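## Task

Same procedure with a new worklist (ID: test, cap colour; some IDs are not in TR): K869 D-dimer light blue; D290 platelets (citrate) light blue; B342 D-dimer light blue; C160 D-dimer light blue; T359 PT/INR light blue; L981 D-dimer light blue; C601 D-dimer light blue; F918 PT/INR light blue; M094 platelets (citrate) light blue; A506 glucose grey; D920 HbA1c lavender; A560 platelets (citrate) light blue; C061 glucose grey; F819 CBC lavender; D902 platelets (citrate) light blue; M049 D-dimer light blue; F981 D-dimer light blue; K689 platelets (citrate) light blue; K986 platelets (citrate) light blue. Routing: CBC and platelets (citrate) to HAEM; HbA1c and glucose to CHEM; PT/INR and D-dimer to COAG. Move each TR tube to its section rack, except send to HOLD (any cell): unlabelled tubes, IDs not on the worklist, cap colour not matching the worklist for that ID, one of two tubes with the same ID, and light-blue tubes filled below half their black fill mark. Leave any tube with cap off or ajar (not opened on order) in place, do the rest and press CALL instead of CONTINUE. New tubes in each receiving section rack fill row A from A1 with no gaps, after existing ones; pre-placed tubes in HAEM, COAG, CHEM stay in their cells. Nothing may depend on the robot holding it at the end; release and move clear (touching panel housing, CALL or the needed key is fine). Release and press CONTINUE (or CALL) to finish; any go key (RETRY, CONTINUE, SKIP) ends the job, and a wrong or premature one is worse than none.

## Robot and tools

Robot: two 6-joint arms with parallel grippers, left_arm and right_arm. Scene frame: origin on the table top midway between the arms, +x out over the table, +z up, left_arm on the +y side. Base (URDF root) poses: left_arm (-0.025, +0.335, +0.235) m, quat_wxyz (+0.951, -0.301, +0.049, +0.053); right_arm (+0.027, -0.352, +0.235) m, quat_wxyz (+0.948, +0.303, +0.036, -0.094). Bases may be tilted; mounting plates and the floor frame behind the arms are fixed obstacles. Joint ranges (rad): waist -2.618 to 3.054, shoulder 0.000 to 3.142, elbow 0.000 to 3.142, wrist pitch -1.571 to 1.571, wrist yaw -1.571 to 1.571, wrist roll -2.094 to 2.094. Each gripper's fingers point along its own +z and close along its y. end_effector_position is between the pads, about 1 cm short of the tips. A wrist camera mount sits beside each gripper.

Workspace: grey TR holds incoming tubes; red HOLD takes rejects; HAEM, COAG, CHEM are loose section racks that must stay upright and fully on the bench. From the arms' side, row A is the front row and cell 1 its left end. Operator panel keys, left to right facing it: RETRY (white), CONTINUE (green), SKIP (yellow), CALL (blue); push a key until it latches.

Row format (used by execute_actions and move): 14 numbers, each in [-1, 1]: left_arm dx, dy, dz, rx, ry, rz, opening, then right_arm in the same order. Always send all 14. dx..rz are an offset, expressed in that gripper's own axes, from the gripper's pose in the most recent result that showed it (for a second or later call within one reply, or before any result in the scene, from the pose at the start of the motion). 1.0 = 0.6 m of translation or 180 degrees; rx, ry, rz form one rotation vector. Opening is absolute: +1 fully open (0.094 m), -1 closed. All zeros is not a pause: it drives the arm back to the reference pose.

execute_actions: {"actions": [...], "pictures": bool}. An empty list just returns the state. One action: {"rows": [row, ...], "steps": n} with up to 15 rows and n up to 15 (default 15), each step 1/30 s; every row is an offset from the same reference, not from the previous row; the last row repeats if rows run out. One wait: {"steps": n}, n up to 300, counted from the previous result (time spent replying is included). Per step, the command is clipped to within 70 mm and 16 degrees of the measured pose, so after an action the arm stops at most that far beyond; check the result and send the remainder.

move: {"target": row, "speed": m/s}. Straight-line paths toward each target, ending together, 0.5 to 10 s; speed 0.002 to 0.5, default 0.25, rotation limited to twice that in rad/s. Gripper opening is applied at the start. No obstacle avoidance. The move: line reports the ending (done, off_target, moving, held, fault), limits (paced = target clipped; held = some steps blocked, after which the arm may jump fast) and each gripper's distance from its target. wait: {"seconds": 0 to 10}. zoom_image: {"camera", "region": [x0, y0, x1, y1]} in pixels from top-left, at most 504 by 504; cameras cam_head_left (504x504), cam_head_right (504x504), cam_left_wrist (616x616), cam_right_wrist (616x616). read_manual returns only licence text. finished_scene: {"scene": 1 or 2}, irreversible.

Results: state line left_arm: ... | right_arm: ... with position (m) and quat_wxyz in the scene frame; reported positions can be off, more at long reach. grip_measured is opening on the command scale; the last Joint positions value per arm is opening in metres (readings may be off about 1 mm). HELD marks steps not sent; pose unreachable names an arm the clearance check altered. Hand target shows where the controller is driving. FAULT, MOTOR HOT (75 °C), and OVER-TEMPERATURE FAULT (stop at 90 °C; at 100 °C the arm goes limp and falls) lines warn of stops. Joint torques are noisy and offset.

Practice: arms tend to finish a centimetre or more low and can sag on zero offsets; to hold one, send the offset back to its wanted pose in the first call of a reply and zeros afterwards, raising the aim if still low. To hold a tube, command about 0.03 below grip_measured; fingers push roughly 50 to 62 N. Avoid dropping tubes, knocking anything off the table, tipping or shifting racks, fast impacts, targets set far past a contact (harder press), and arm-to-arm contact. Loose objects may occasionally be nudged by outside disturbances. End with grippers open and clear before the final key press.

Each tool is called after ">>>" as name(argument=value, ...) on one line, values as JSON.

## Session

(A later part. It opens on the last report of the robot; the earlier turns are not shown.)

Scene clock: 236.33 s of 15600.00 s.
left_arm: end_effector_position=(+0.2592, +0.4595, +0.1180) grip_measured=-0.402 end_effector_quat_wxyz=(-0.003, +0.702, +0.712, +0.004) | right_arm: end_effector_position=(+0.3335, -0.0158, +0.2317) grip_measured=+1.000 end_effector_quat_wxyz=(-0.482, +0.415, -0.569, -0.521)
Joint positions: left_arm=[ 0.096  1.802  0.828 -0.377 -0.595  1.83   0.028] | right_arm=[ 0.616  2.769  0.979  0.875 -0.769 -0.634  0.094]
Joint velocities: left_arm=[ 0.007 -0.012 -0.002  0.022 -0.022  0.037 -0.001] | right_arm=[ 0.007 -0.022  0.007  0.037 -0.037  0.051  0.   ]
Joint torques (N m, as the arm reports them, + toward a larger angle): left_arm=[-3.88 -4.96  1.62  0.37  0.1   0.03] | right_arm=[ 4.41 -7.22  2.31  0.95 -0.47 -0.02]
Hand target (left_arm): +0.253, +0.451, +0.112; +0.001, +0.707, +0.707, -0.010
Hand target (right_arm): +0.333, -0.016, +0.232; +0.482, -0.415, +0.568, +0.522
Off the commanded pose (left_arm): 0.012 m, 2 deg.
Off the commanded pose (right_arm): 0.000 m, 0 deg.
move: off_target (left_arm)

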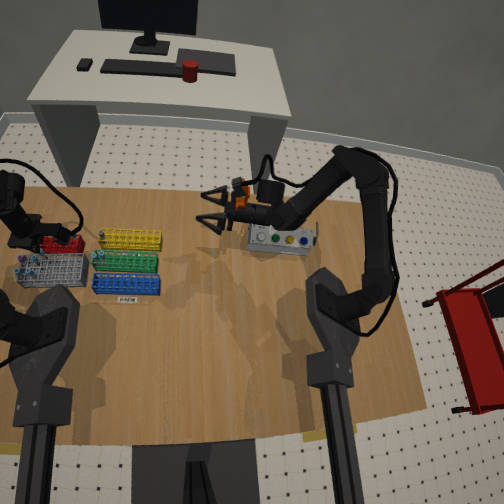

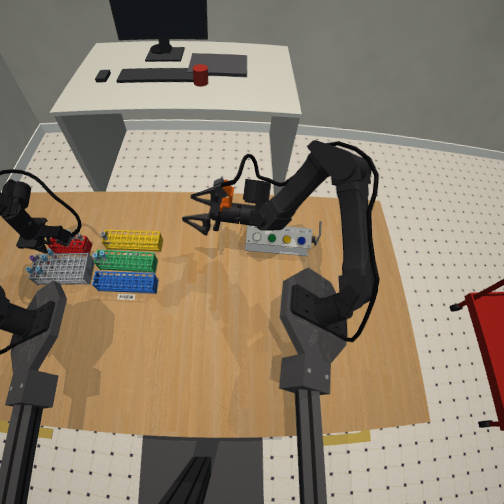

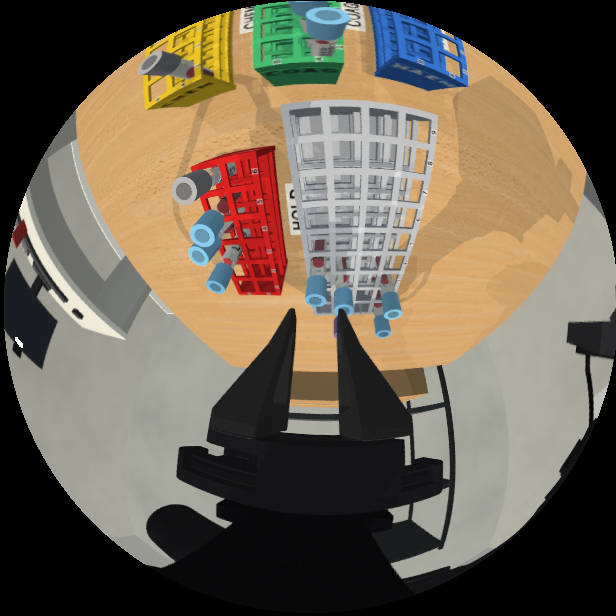

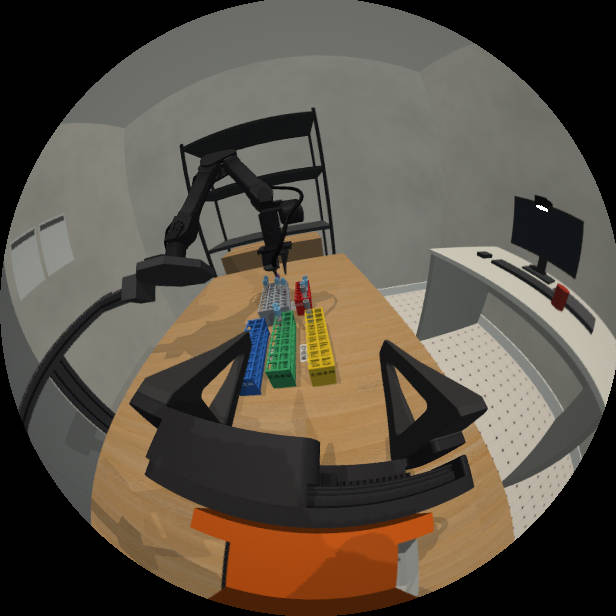

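>>> move(target=[-0.019,-0.012,0.063,0.004,-0.008,0.004,-0.46,0,0,0,0,0,0,1], speed=0.06)

>>> execute_actions(actions=[{"rows":[[0,0,0,0,0,0,-0.75,0,0,0,0,0,0,1]],"steps":12}], pictures=false)

>>> move(target=[0,0.012,-0.21,-0.004,-0.007,0,-0.75,0,0,0,0,0,0,1], speed=0.12)

>>> move(target=[-0.43,0,-0.035,0,0,-0.7,-0.75,0,0,0,0,0,0,1], speed=0.4)

>>> zoom_image(camera="cam_right_wrist", region=[225,255,305,335])

Scene clock: 244.43 s of 15600.00 s.
left_arm: end_effector_position=(+0.2583, +0.4571, +0.0863) grip_measured=-0.458 end_effector_quat_wxyz=(-0.004, +0.701, +0.713, +0.005) | right_arm: end_effector_position=(+0.3338, -0.0158, +0.2314) grip_measured=+1.000 end_effector_quat_wxyz=(-0.482, +0.415, -0.570, -0.520)
Joint positions: left_arm=[ 0.149  1.896  0.801 -0.219 -0.584  1.891  0.025] | right_arm=[ 0.616  2.769  0.979  0.875 -0.767 -0.634  0.094]
Joint velocities: left_arm=[-0.002  0.012 -0.002  0.022  0.022 -0.022 -0.001] | right_arm=[ 0.012  0.002 -0.012 -0.037 -0.007 -0.022  0.   ]
Joint torques (N m, as the arm reports them, + toward a larger angle): left_arm=[-4.   -5.16  0.89  0.37  0.16  0.08] | right_arm=[ 4.43 -7.33  2.3   0.95 -0.46 -0.01]
Hand target (left_arm): +0.251, +0.448, +0.080; +0.001, +0.707, +0.708, -0.009
Hand target (right_arm): +0.334, -0.016, +0.232; +0.482, -0.415, +0.569, +0.521
Off the commanded pose (left_arm): 0.012 m, 2 deg.
Off the commanded pose (right_arm): 0.000 m, 0 deg.
After step 90, 3.93 s passed at rest.
move: off_target (left_arm)

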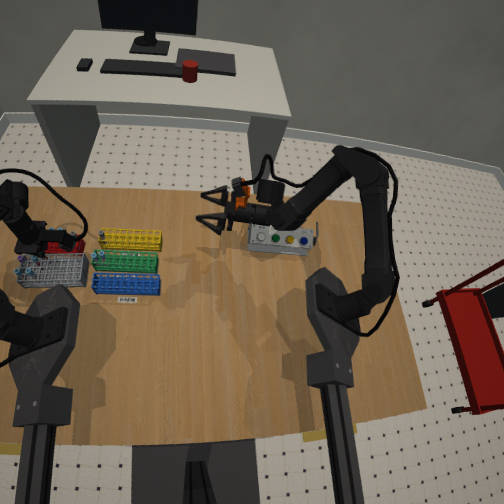

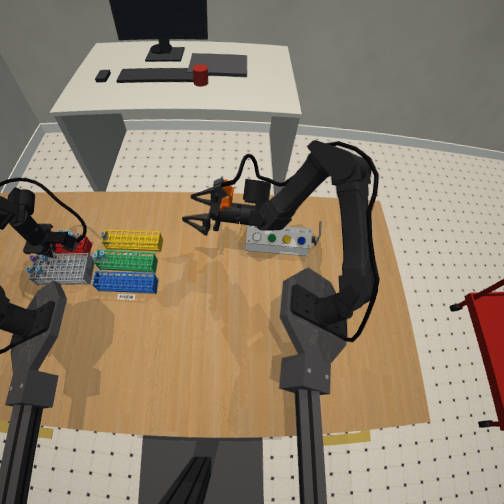

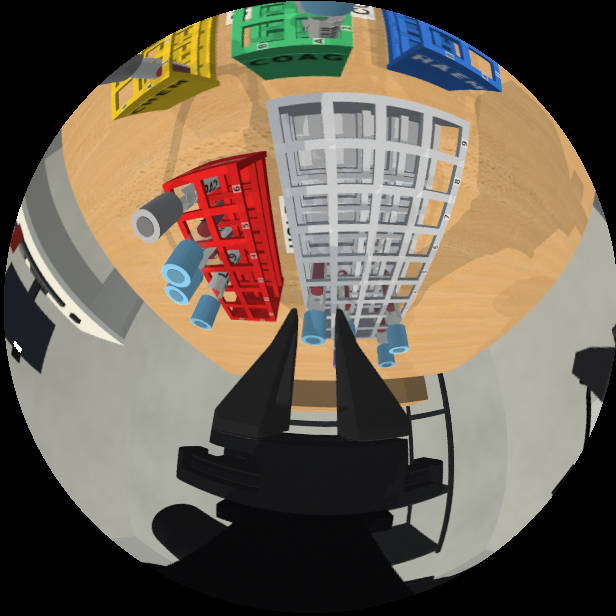

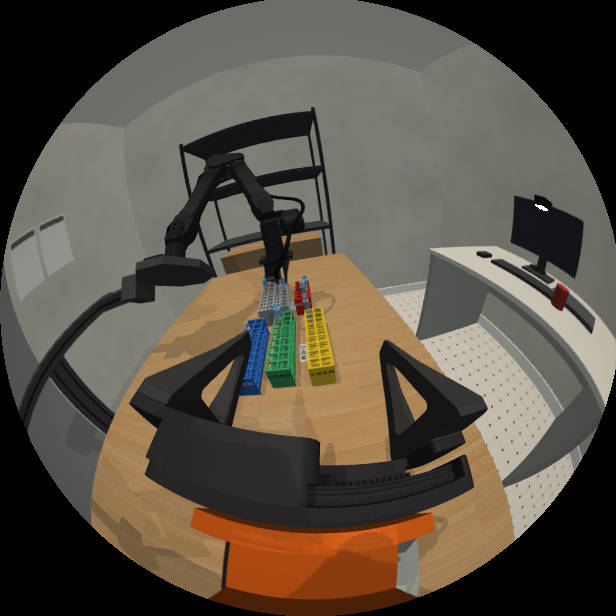

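Scene clock: 244.83 s of 15600.00 s.
left_arm: end_effector_position=(+0.2583, +0.4571, +0.0863) grip_measured=-0.725 end_effector_quat_wxyz=(-0.004, +0.701, +0.713, +0.005) | right_arm: end_effector_position=(+0.3340, -0.0158, +0.2311) grip_measured=+1.000 end_effector_quat_wxyz=(-0.482, +0.415, -0.571, -0.520)
Joint positions: left_arm=[ 0.149  1.896  0.801 -0.219 -0.584  1.891  0.013] | right_arm=[ 0.616  2.769  0.979  0.875 -0.765 -0.634  0.094]
Joint velocities: left_arm=[-0.007  0.012 -0.002 -0.066 -0.022 -0.037 -0.001] | right_arm=[-0.012 -0.002 -0.002 -0.051 -0.154  0.037  0.   ]
Joint torques (N m, as the arm reports them, + toward a larger angle): left_arm=[-4.28 -6.65  2.11  0.27 -0.05  0.01] | right_arm=[ 4.37 -7.27  2.29  0.93 -0.45  0.  ]
Hand target (left_arm): +0.258, +0.457, +0.086; -0.004, +0.701, +0.713, +0.005
Hand target (right_arm): +0.334, -0.016, +0.231; +0.482, -0.415, +0.570, +0.521
Off the commanded pose (left_arm): 0.000 m, 0 deg.
Off the commanded pose (right_arm): 0.000 m, 0 deg.
Steps of this call (steps 1 to 12: all 12 steps of this action). Readings (end_effector_position):
1: left_arm (+0.2583, +0.4571, +0.0863) | right_arm (+0.3339, -0.0158, +0.2313)
2: left_arm (+0.2583, +0.4571, +0.0863) | right_arm (+0.3339, -0.0158, +0.2313)
4: left_arm (+0.2583, +0.4571, +0.0863) | right_arm (+0.3340, -0.0158, +0.2312)
8: left_arm (+0.2583, +0.4571, +0.0863) | right_arm (+0.3340, -0.0158, +0.2311)
12: the state above

Scene clock: 246.77 s of 15600.00 s.
left_arm: end_effector_position=(+0.2619, +0.4555, +0.2023) grip_measured=-0.725 end_effector_quat_wxyz=(+0.002, +0.700, +0.714, -0.005) | right_arm: end_effector_position=(+0.3344, -0.0158, +0.2308) grip_measured=+1.000 end_effector_quat_wxyz=(-0.482, +0.415, -0.572, -0.519)
Joint positions: left_arm=[-0.078  1.646  0.976 -0.808 -0.603  1.611  0.013] | right_arm=[ 0.616  2.769  0.979  0.875 -0.762 -0.634  0.094]
Joint velocities: left_arm=[-0.022  0.022  0.002 -0.095 -0.022 -0.081  0.001] | right_arm=[ 0.007  0.022 -0.007 -0.037  0.007  0.022  0.   ]
Joint torques (N m, as the arm reports them, + toward a larger angle): left_arm=[-5.3  -6.55  5.08  0.01 -0.03 -0.06] | right_arm=[ 4.41 -7.25  2.27  0.96 -0.47  0.  ]
Hand target (left_arm): +0.267, +0.456, +0.213; +0.010, +0.701, +0.714, +0.002
Hand target (right_arm): +0.334, -0.016, +0.231; +0.482, -0.415, +0.571, +0.520
Off the commanded pose (left_arm): 0.011 m, 1 deg.
Off the commanded pose (right_arm): 0.000 m, 0 deg.
move: off_target (left_arm)

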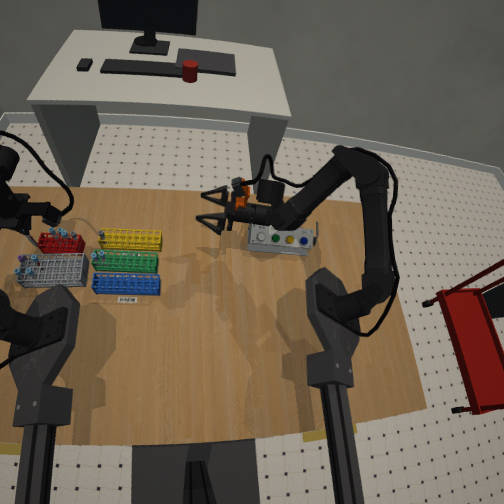

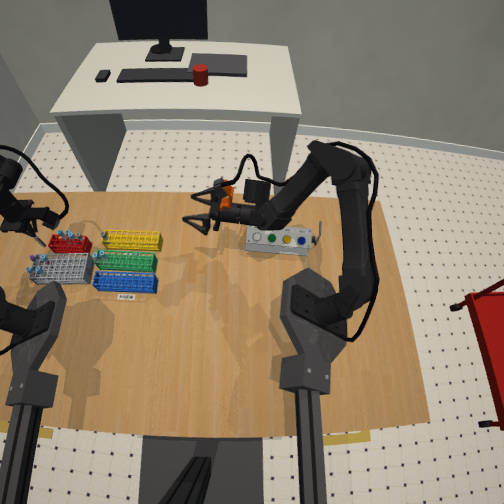

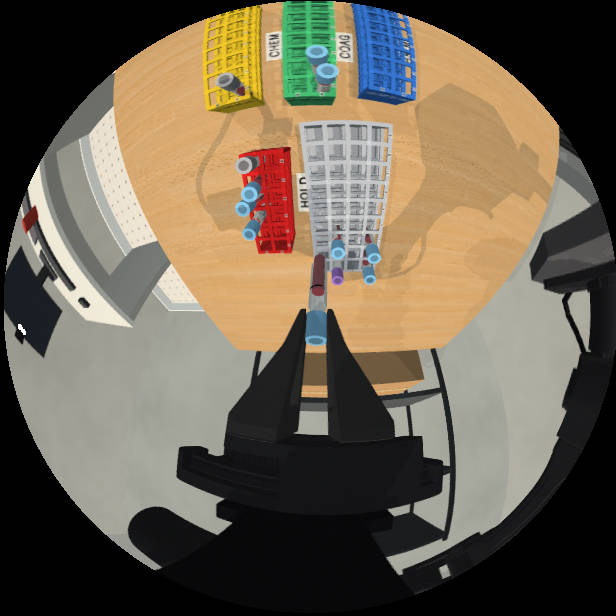

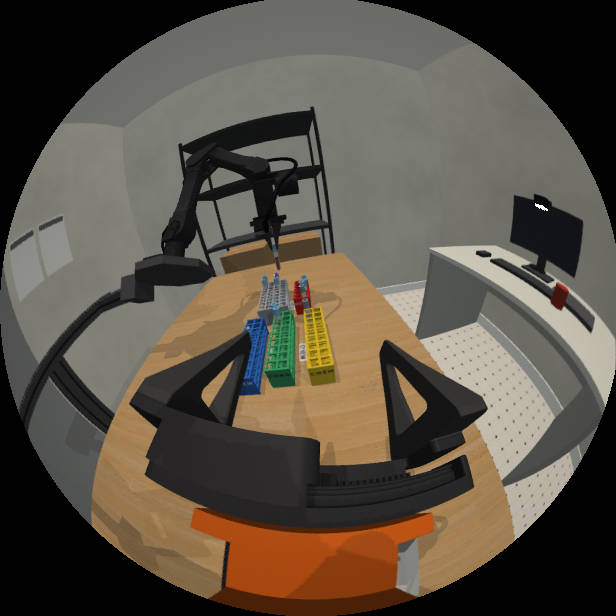

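Scene clock: 250.23 s of 15600.00 s.
left_arm: end_effector_position=(+0.2634, +0.1994, +0.2250) grip_measured=-0.725 end_effector_quat_wxyz=(-0.004, -0.325, +0.946, -0.014) | right_arm: end_effector_position=(+0.3346, -0.0159, +0.2305) grip_measured=+1.000 end_effector_quat_wxyz=(-0.482, +0.415, -0.572, -0.518)
Joint positions: left_arm=[-0.757  2.272  1.266 -0.893 -0.501 -1.391  0.013] | right_arm=[ 0.616  2.769  0.979  0.875 -0.76  -0.634  0.094]
Joint velocities: left_arm=[-0.007  0.002  0.002 -0.022  0.037 -0.066 -0.   ] | right_arm=[-0.012 -0.002  0.002  0.022 -0.051 -0.051  0.   ]
Joint torques (N m, as the arm reports them, + toward a larger angle): left_arm=[-6.44 -5.86  6.05  0.07 -0.04 -0.06] | right_arm=[ 4.41 -7.24  2.29  0.96 -0.48 -0.04]
Hand target (left_arm): +0.262, +0.194, +0.227; -0.003, -0.318, +0.948, -0.009
Hand target (right_arm): +0.334, -0.016, +0.231; +0.482, -0.415, +0.572, +0.519
Off the commanded pose (left_arm): 0.004 m, 1 deg.
Off the commanded pose (right_arm): 0.000 m, 0 deg.
move: done

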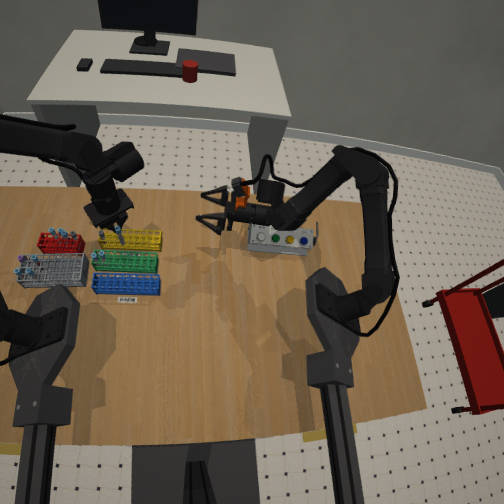

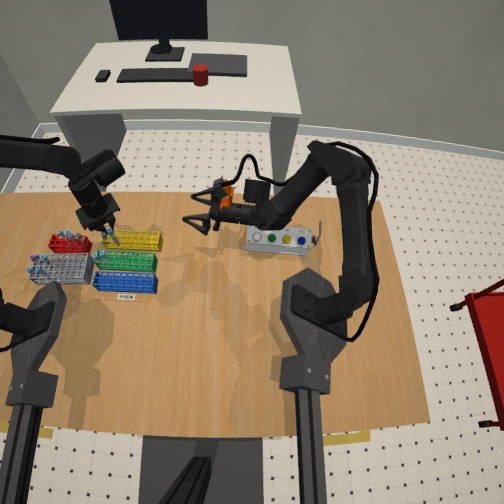

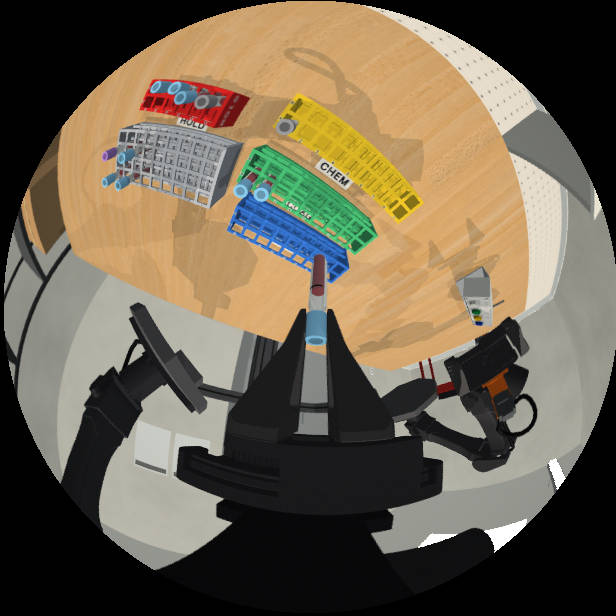

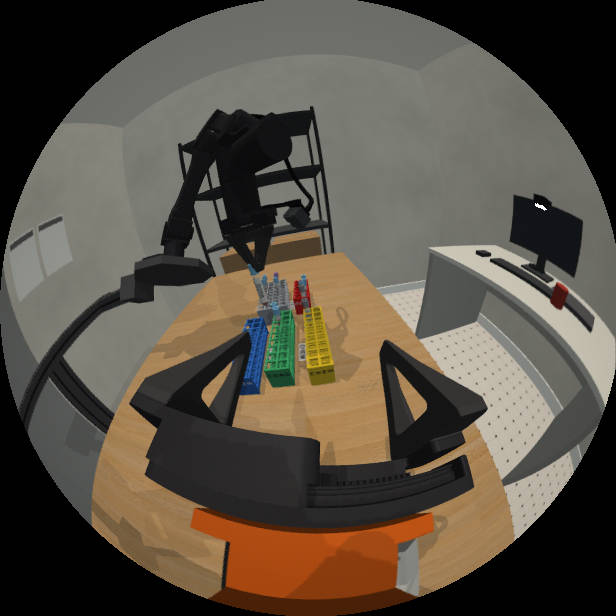

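Region (225, 255, 305, 335) of cam_right_wrist's 616x616 image, scaled by 6.300, with more detail than that image has.

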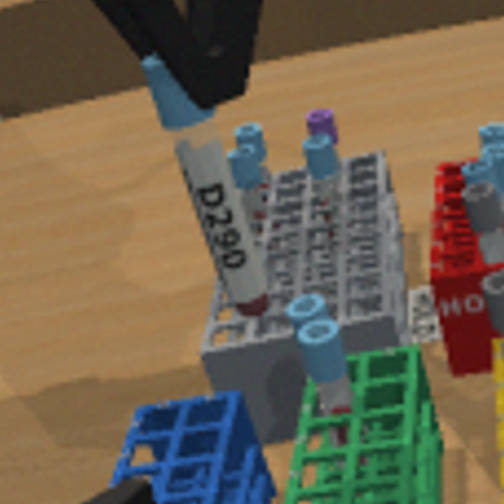

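>>> move(target=[0.027,0.201,0,0,0,0.71,-0.75,0,0,0,0,0,0,1], speed=0.35)

>>> move(target=[0,-0.005,0.1,0,0.004,0,-0.75,0,0,0,0,0,0,1], speed=0.1)

>>> zoom_image(camera="cam_left_wrist", region=[250,200,390,340])

Scene clock: 258.83 s of 15600.00 s.
left_arm: end_effector_position=(+0.1768, +0.2852, +0.2233) grip_measured=-0.725 end_effector_quat_wxyz=(-0.000, +0.710, +0.704, -0.009) | right_arm: end_effector_position=(+0.3349, -0.0159, +0.2302) grip_measured=+1.000 end_effector_quat_wxyz=(-0.482, +0.415, -0.573, -0.517)
Joint positions: left_arm=[-0.738  1.849  0.78  -0.845 -0.51   0.858  0.013] | right_arm=[ 0.616  2.769  0.979  0.875 -0.757 -0.634  0.094]
Joint velocities: left_arm=[ 0.012 -0.012 -0.007  0.007 -0.007  0.037  0.001] | right_arm=[ 0.002 -0.002  0.002  0.007  0.007 -0.007  0.   ]
Joint torques (N m, as the arm reports them, + toward a larger angle): left_arm=[-2.89 -5.88  3.25  0.48 -0.01  0.04] | right_arm=[ 4.36 -7.35  2.25  0.95 -0.47 -0.03]
Hand target (left_arm): +0.179, +0.286, +0.224; +0.010, +0.706, +0.708, -0.009
Hand target (right_arm): +0.335, -0.016, +0.230; +0.482, -0.415, +0.572, +0.518
Off the commanded pose (left_arm): 0.001 m, 1 deg.
Off the commanded pose (right_arm): 0.000 m, 0 deg.
After step 90, 1.77 s passed at rest.
move: done

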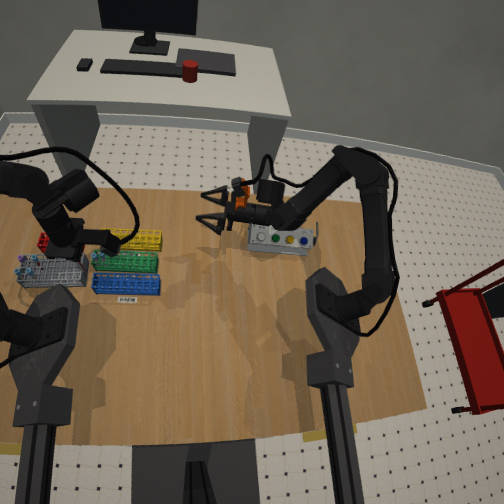

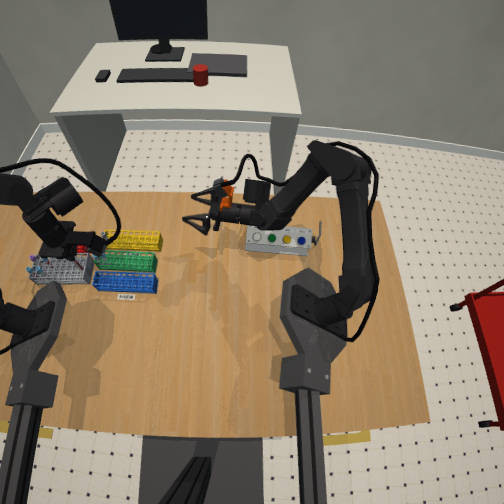

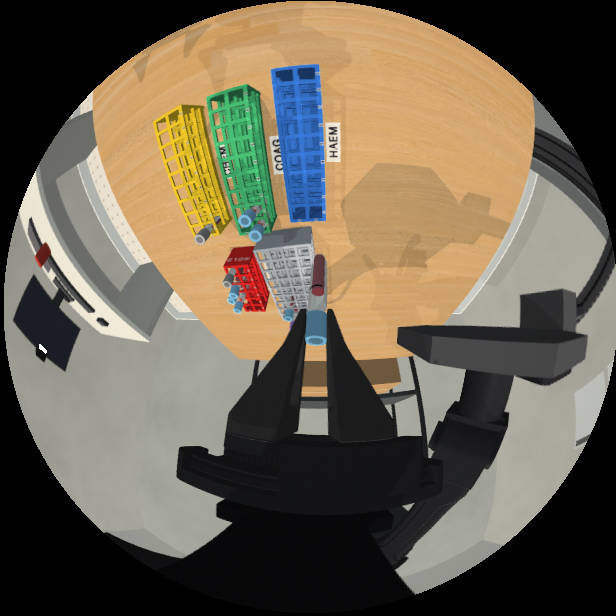

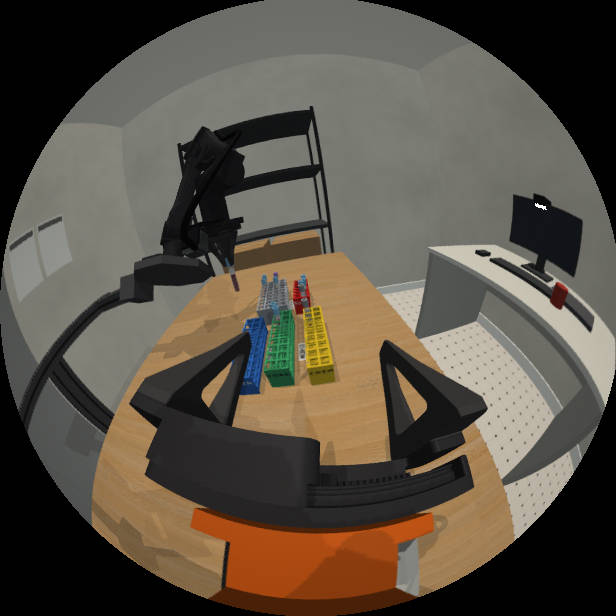

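Scene clock: 260.07 s of 15600.00 s.
left_arm: end_effector_position=(+0.1770, +0.2842, +0.1689) grip_measured=-0.725 end_effector_quat_wxyz=(+0.001, +0.708, +0.707, -0.002) | right_arm: end_effector_position=(+0.3352, -0.0159, +0.2299) grip_measured=+1.000 end_effector_quat_wxyz=(-0.482, +0.415, -0.574, -0.516)
Joint positions: left_arm=[-0.627  1.963  0.661 -0.545 -0.557  0.976  0.013] | right_arm=[ 0.616  2.769  0.979  0.875 -0.755 -0.634  0.094]
Joint velocities: left_arm=[-0.012  0.007 -0.017  0.007  0.095 -0.007  0.001] | right_arm=[-0.007 -0.012 -0.007 -0.037 -0.022 -0.037  0.   ]
Joint torques (N m, as the arm reports them, + toward a larger angle): left_arm=[-3.21 -3.21  2.36  0.42 -0.06  0.07] | right_arm=[ 4.41 -7.25  2.24  0.93 -0.46 -0.03]
Hand target (left_arm): +0.172, +0.285, +0.163; -0.005, +0.710, +0.704, -0.004
Hand target (right_arm): +0.335, -0.016, +0.230; +0.482, -0.415, +0.573, +0.517
Off the commanded pose (left_arm): 0.007 m, 1 deg.
Off the commanded pose (right_arm): 0.000 m, 0 deg.
move: done

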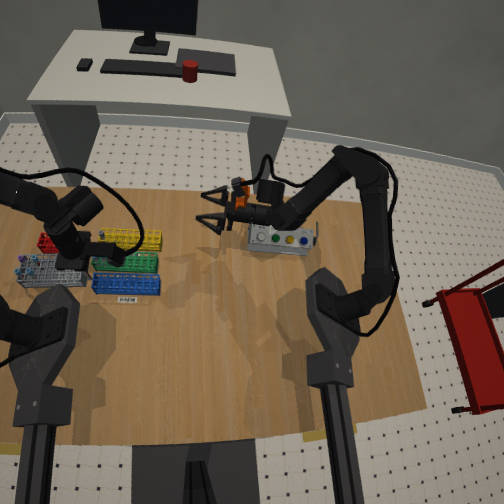

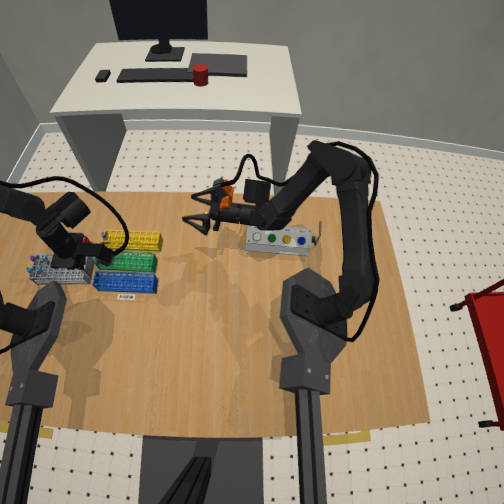

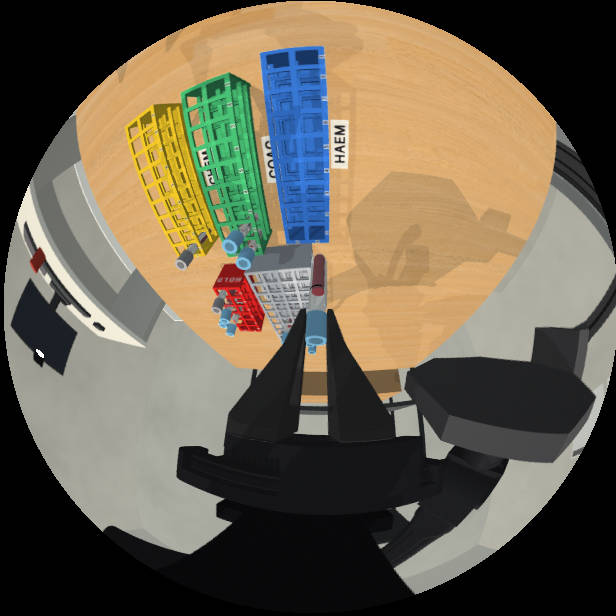

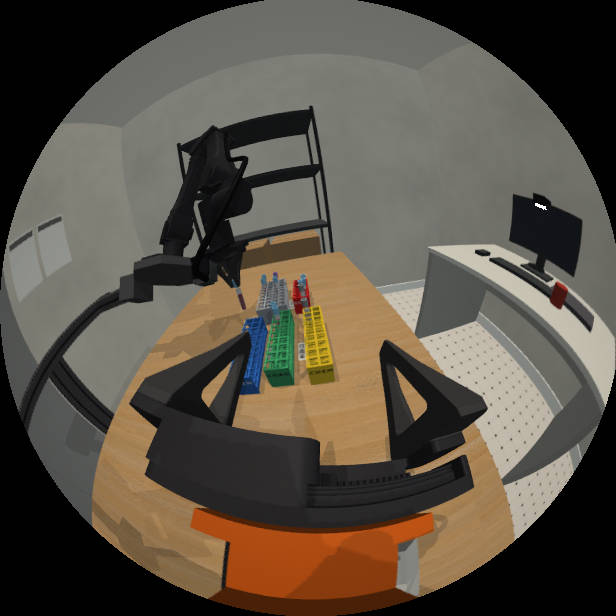

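Region (250, 200, 390, 340) of cam_left_wrist's 616x616 image, scaled by 3.600, with more detail than that image has.

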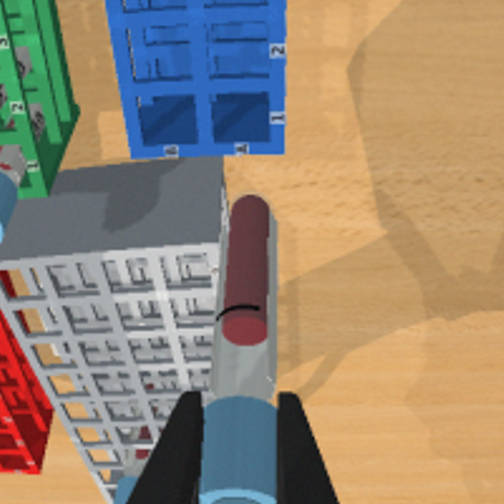

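>>> move(target=[-0.016,-0.007,0.056,0.003,0.002,0.003,-0.75,0,0,0,0,0,0,1], speed=0.07)

>>> zoom_image(camera="cam_left_wrist", region=[250,200,390,340])

Scene clock: 266.40 s of 15600.00 s.
left_arm: end_effector_position=(+0.1772, +0.2733, +0.1406) grip_measured=-0.725 end_effector_quat_wxyz=(+0.001, +0.708, +0.706, -0.001) | right_arm: end_effector_position=(+0.3355, -0.0160, +0.2296) grip_measured=+1.000 end_effector_quat_wxyz=(-0.482, +0.415, -0.575, -0.516)
Joint positions: left_arm=[-0.594  2.084  0.641 -0.383 -0.567  1.016  0.013] | right_arm=[ 0.616  2.769  0.979  0.875 -0.753 -0.634  0.094]
Joint velocities: left_arm=[-0.012 -0.002 -0.007 -0.037  0.022 -0.007 -0.   ] | right_arm=[ 0.002  0.007  0.002 -0.051  0.007 -0.095  0.   ]
Joint torques (N m, as the arm reports them, + toward a larger angle): left_arm=[-3.49 -3.67  1.86  0.44 -0.07  0.07] | right_arm=[ 4.56 -7.35  2.17  0.93 -0.45 -0.01]
Hand target (left_arm): +0.172, +0.275, +0.135; -0.005, +0.711, +0.703, -0.003
Hand target (right_arm): +0.335, -0.016, +0.230; +0.482, -0.415, +0.574, +0.516
Off the commanded pose (left_arm): 0.007 m, 1 deg.
Off the commanded pose (right_arm): 0.000 m, 0 deg.
After step 90, 2.30 s passed at rest.
move: done

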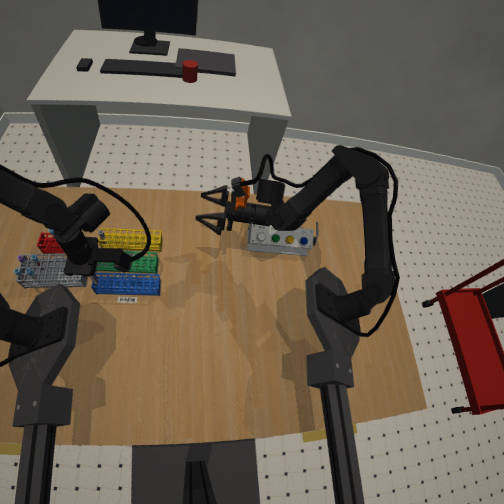

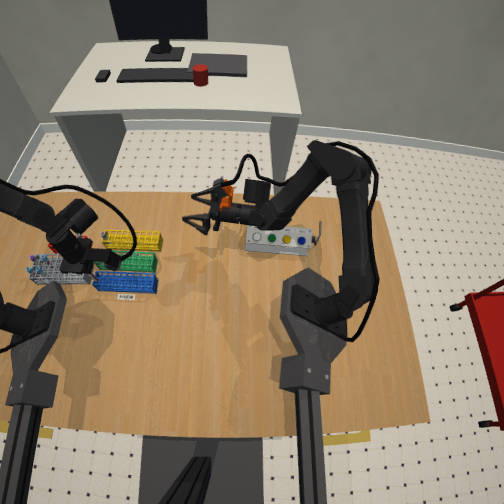

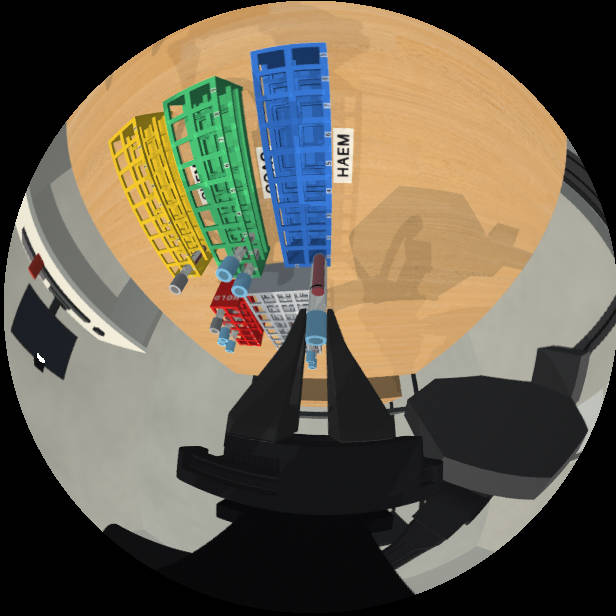

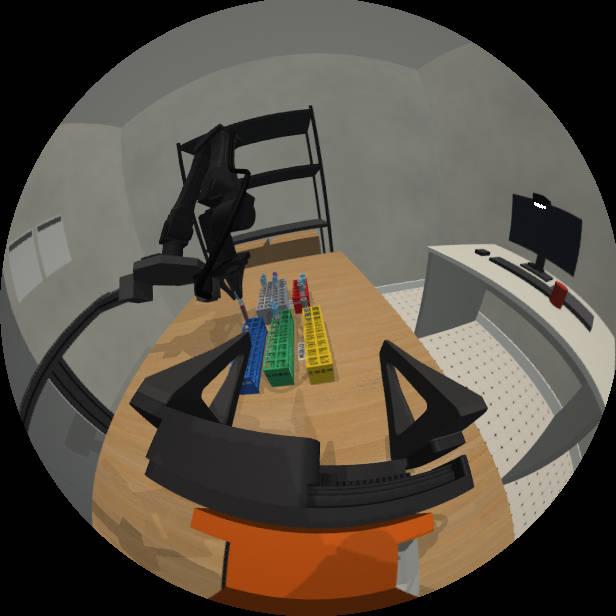

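Region (250, 200, 390, 340) of cam_left_wrist's 616x616 image, scaled by 3.600, with more detail than that image has.

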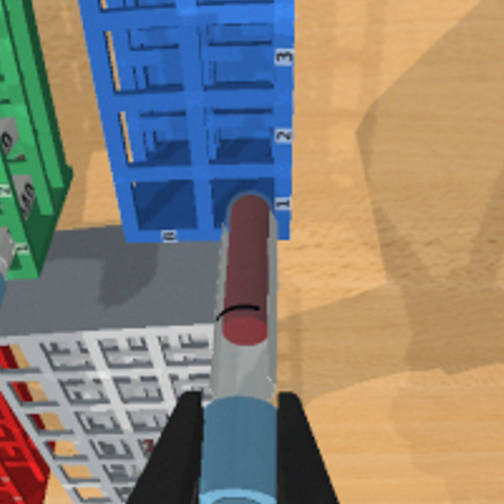

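>>> execute_actions(actions=[{"rows":[[0.003,-0.005,0.02,0.003,0.002,0.003,-0.75,0,0,0,0,0,0,1],[0.003,-0.005,0.028,0.003,0.002,0.003,-0.75,0,0,0,0,0,0,1],[0.003,-0.005,0.036,0.003,0.002,0.003,-0.75,0,0,0,0,0,0,1],[0.003,-0.005,0.045,0.003,0.002,0.003,-0.75,0,0,0,0,0,0,1]]}])

Scene clock: 269.90 s of 15600.00 s.
left_arm: end_effector_position=(+0.1785, +0.2749, +0.1184) grip_measured=-0.725 end_effector_quat_wxyz=(-0.002, +0.708, +0.706, -0.001) | right_arm: end_effector_position=(+0.3357, -0.0160, +0.2293) grip_measured=+1.000 end_effector_quat_wxyz=(-0.482, +0.415, -0.575, -0.515)
Joint positions: left_arm=[-0.533  2.156  0.625 -0.263 -0.583  1.083  0.013] | right_arm=[ 0.616  2.769  0.979  0.875 -0.751 -0.634  0.094]
Joint velocities: left_arm=[-0.002 -0.002 -0.017  0.081 -0.037  0.037 -0.   ] | right_arm=[-0.002 -0.002  0.002  0.022 -0.007  0.022  0.   ]
Joint torques (N m, as the arm reports them, + toward a larger angle): left_arm=[-3.79 -4.15  1.04  0.45 -0.02  0.09] | right_arm=[ 4.43 -7.49  2.32  0.93 -0.48  0.  ]
Hand target (left_arm): +0.174, +0.275, +0.114; -0.005, +0.712, +0.703, -0.002
Hand target (right_arm): +0.335, -0.016, +0.230; +0.482, -0.415, +0.575, +0.516
Off the commanded pose (left_arm): 0.006 m, 1 deg.
Off the commanded pose (right_arm): 0.000 m, 0 deg.
Steps of this call (steps 1 to 90: nothing new was sent; steps 91 to 105: all 15 steps of this action). Readings (end_effector_position):
91: left_arm (+0.1778, +0.2731, +0.1400) | right_arm (+0.3355, -0.0160, +0.2295)
92: left_arm (+0.1785, +0.2732, +0.1382) | right_arm (+0.3355, -0.0160, +0.2295)
94: left_arm (+0.1793, +0.2739, +0.1316) | right_arm (+0.3356, -0.0160, +0.2294)
98: left_arm (+0.1750, +0.2770, +0.1198) | right_arm (+0.3357, -0.0160, +0.2293)
105: the state above

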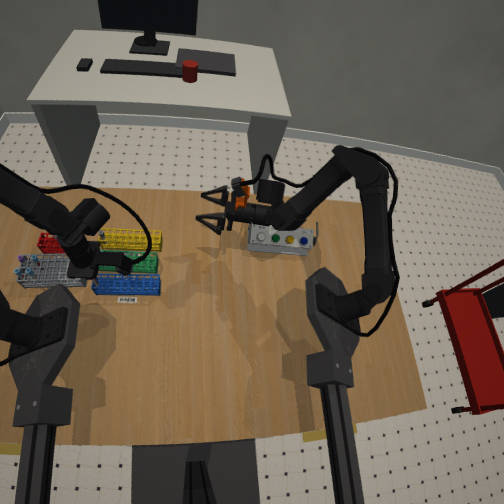

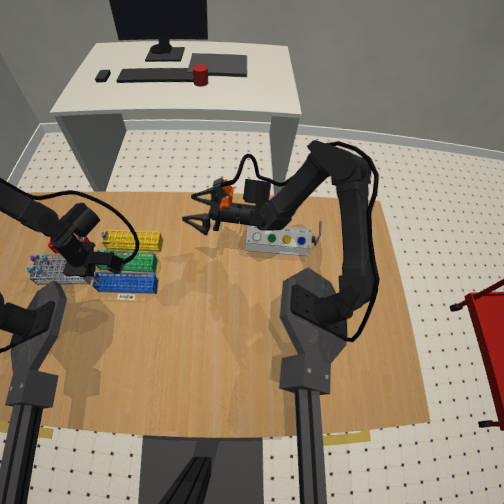

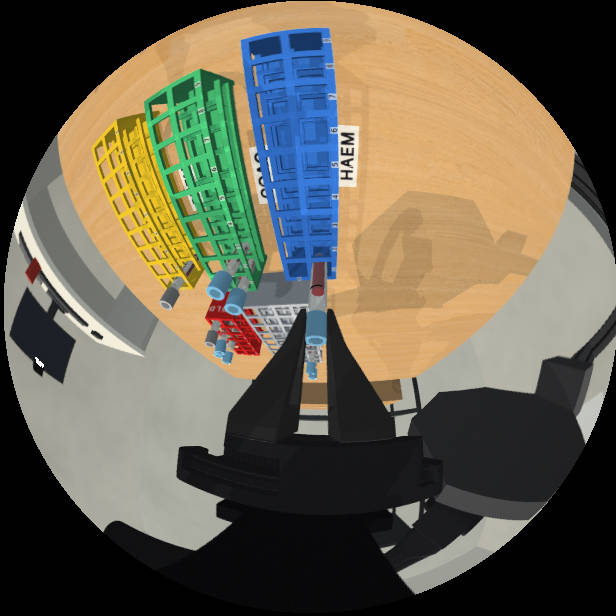

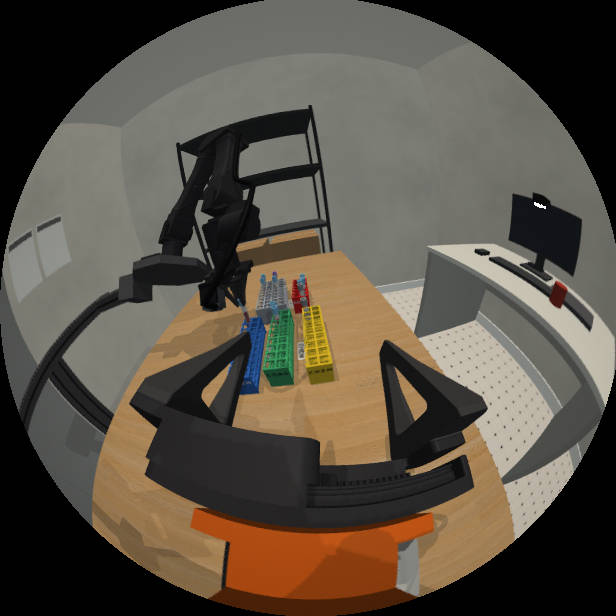

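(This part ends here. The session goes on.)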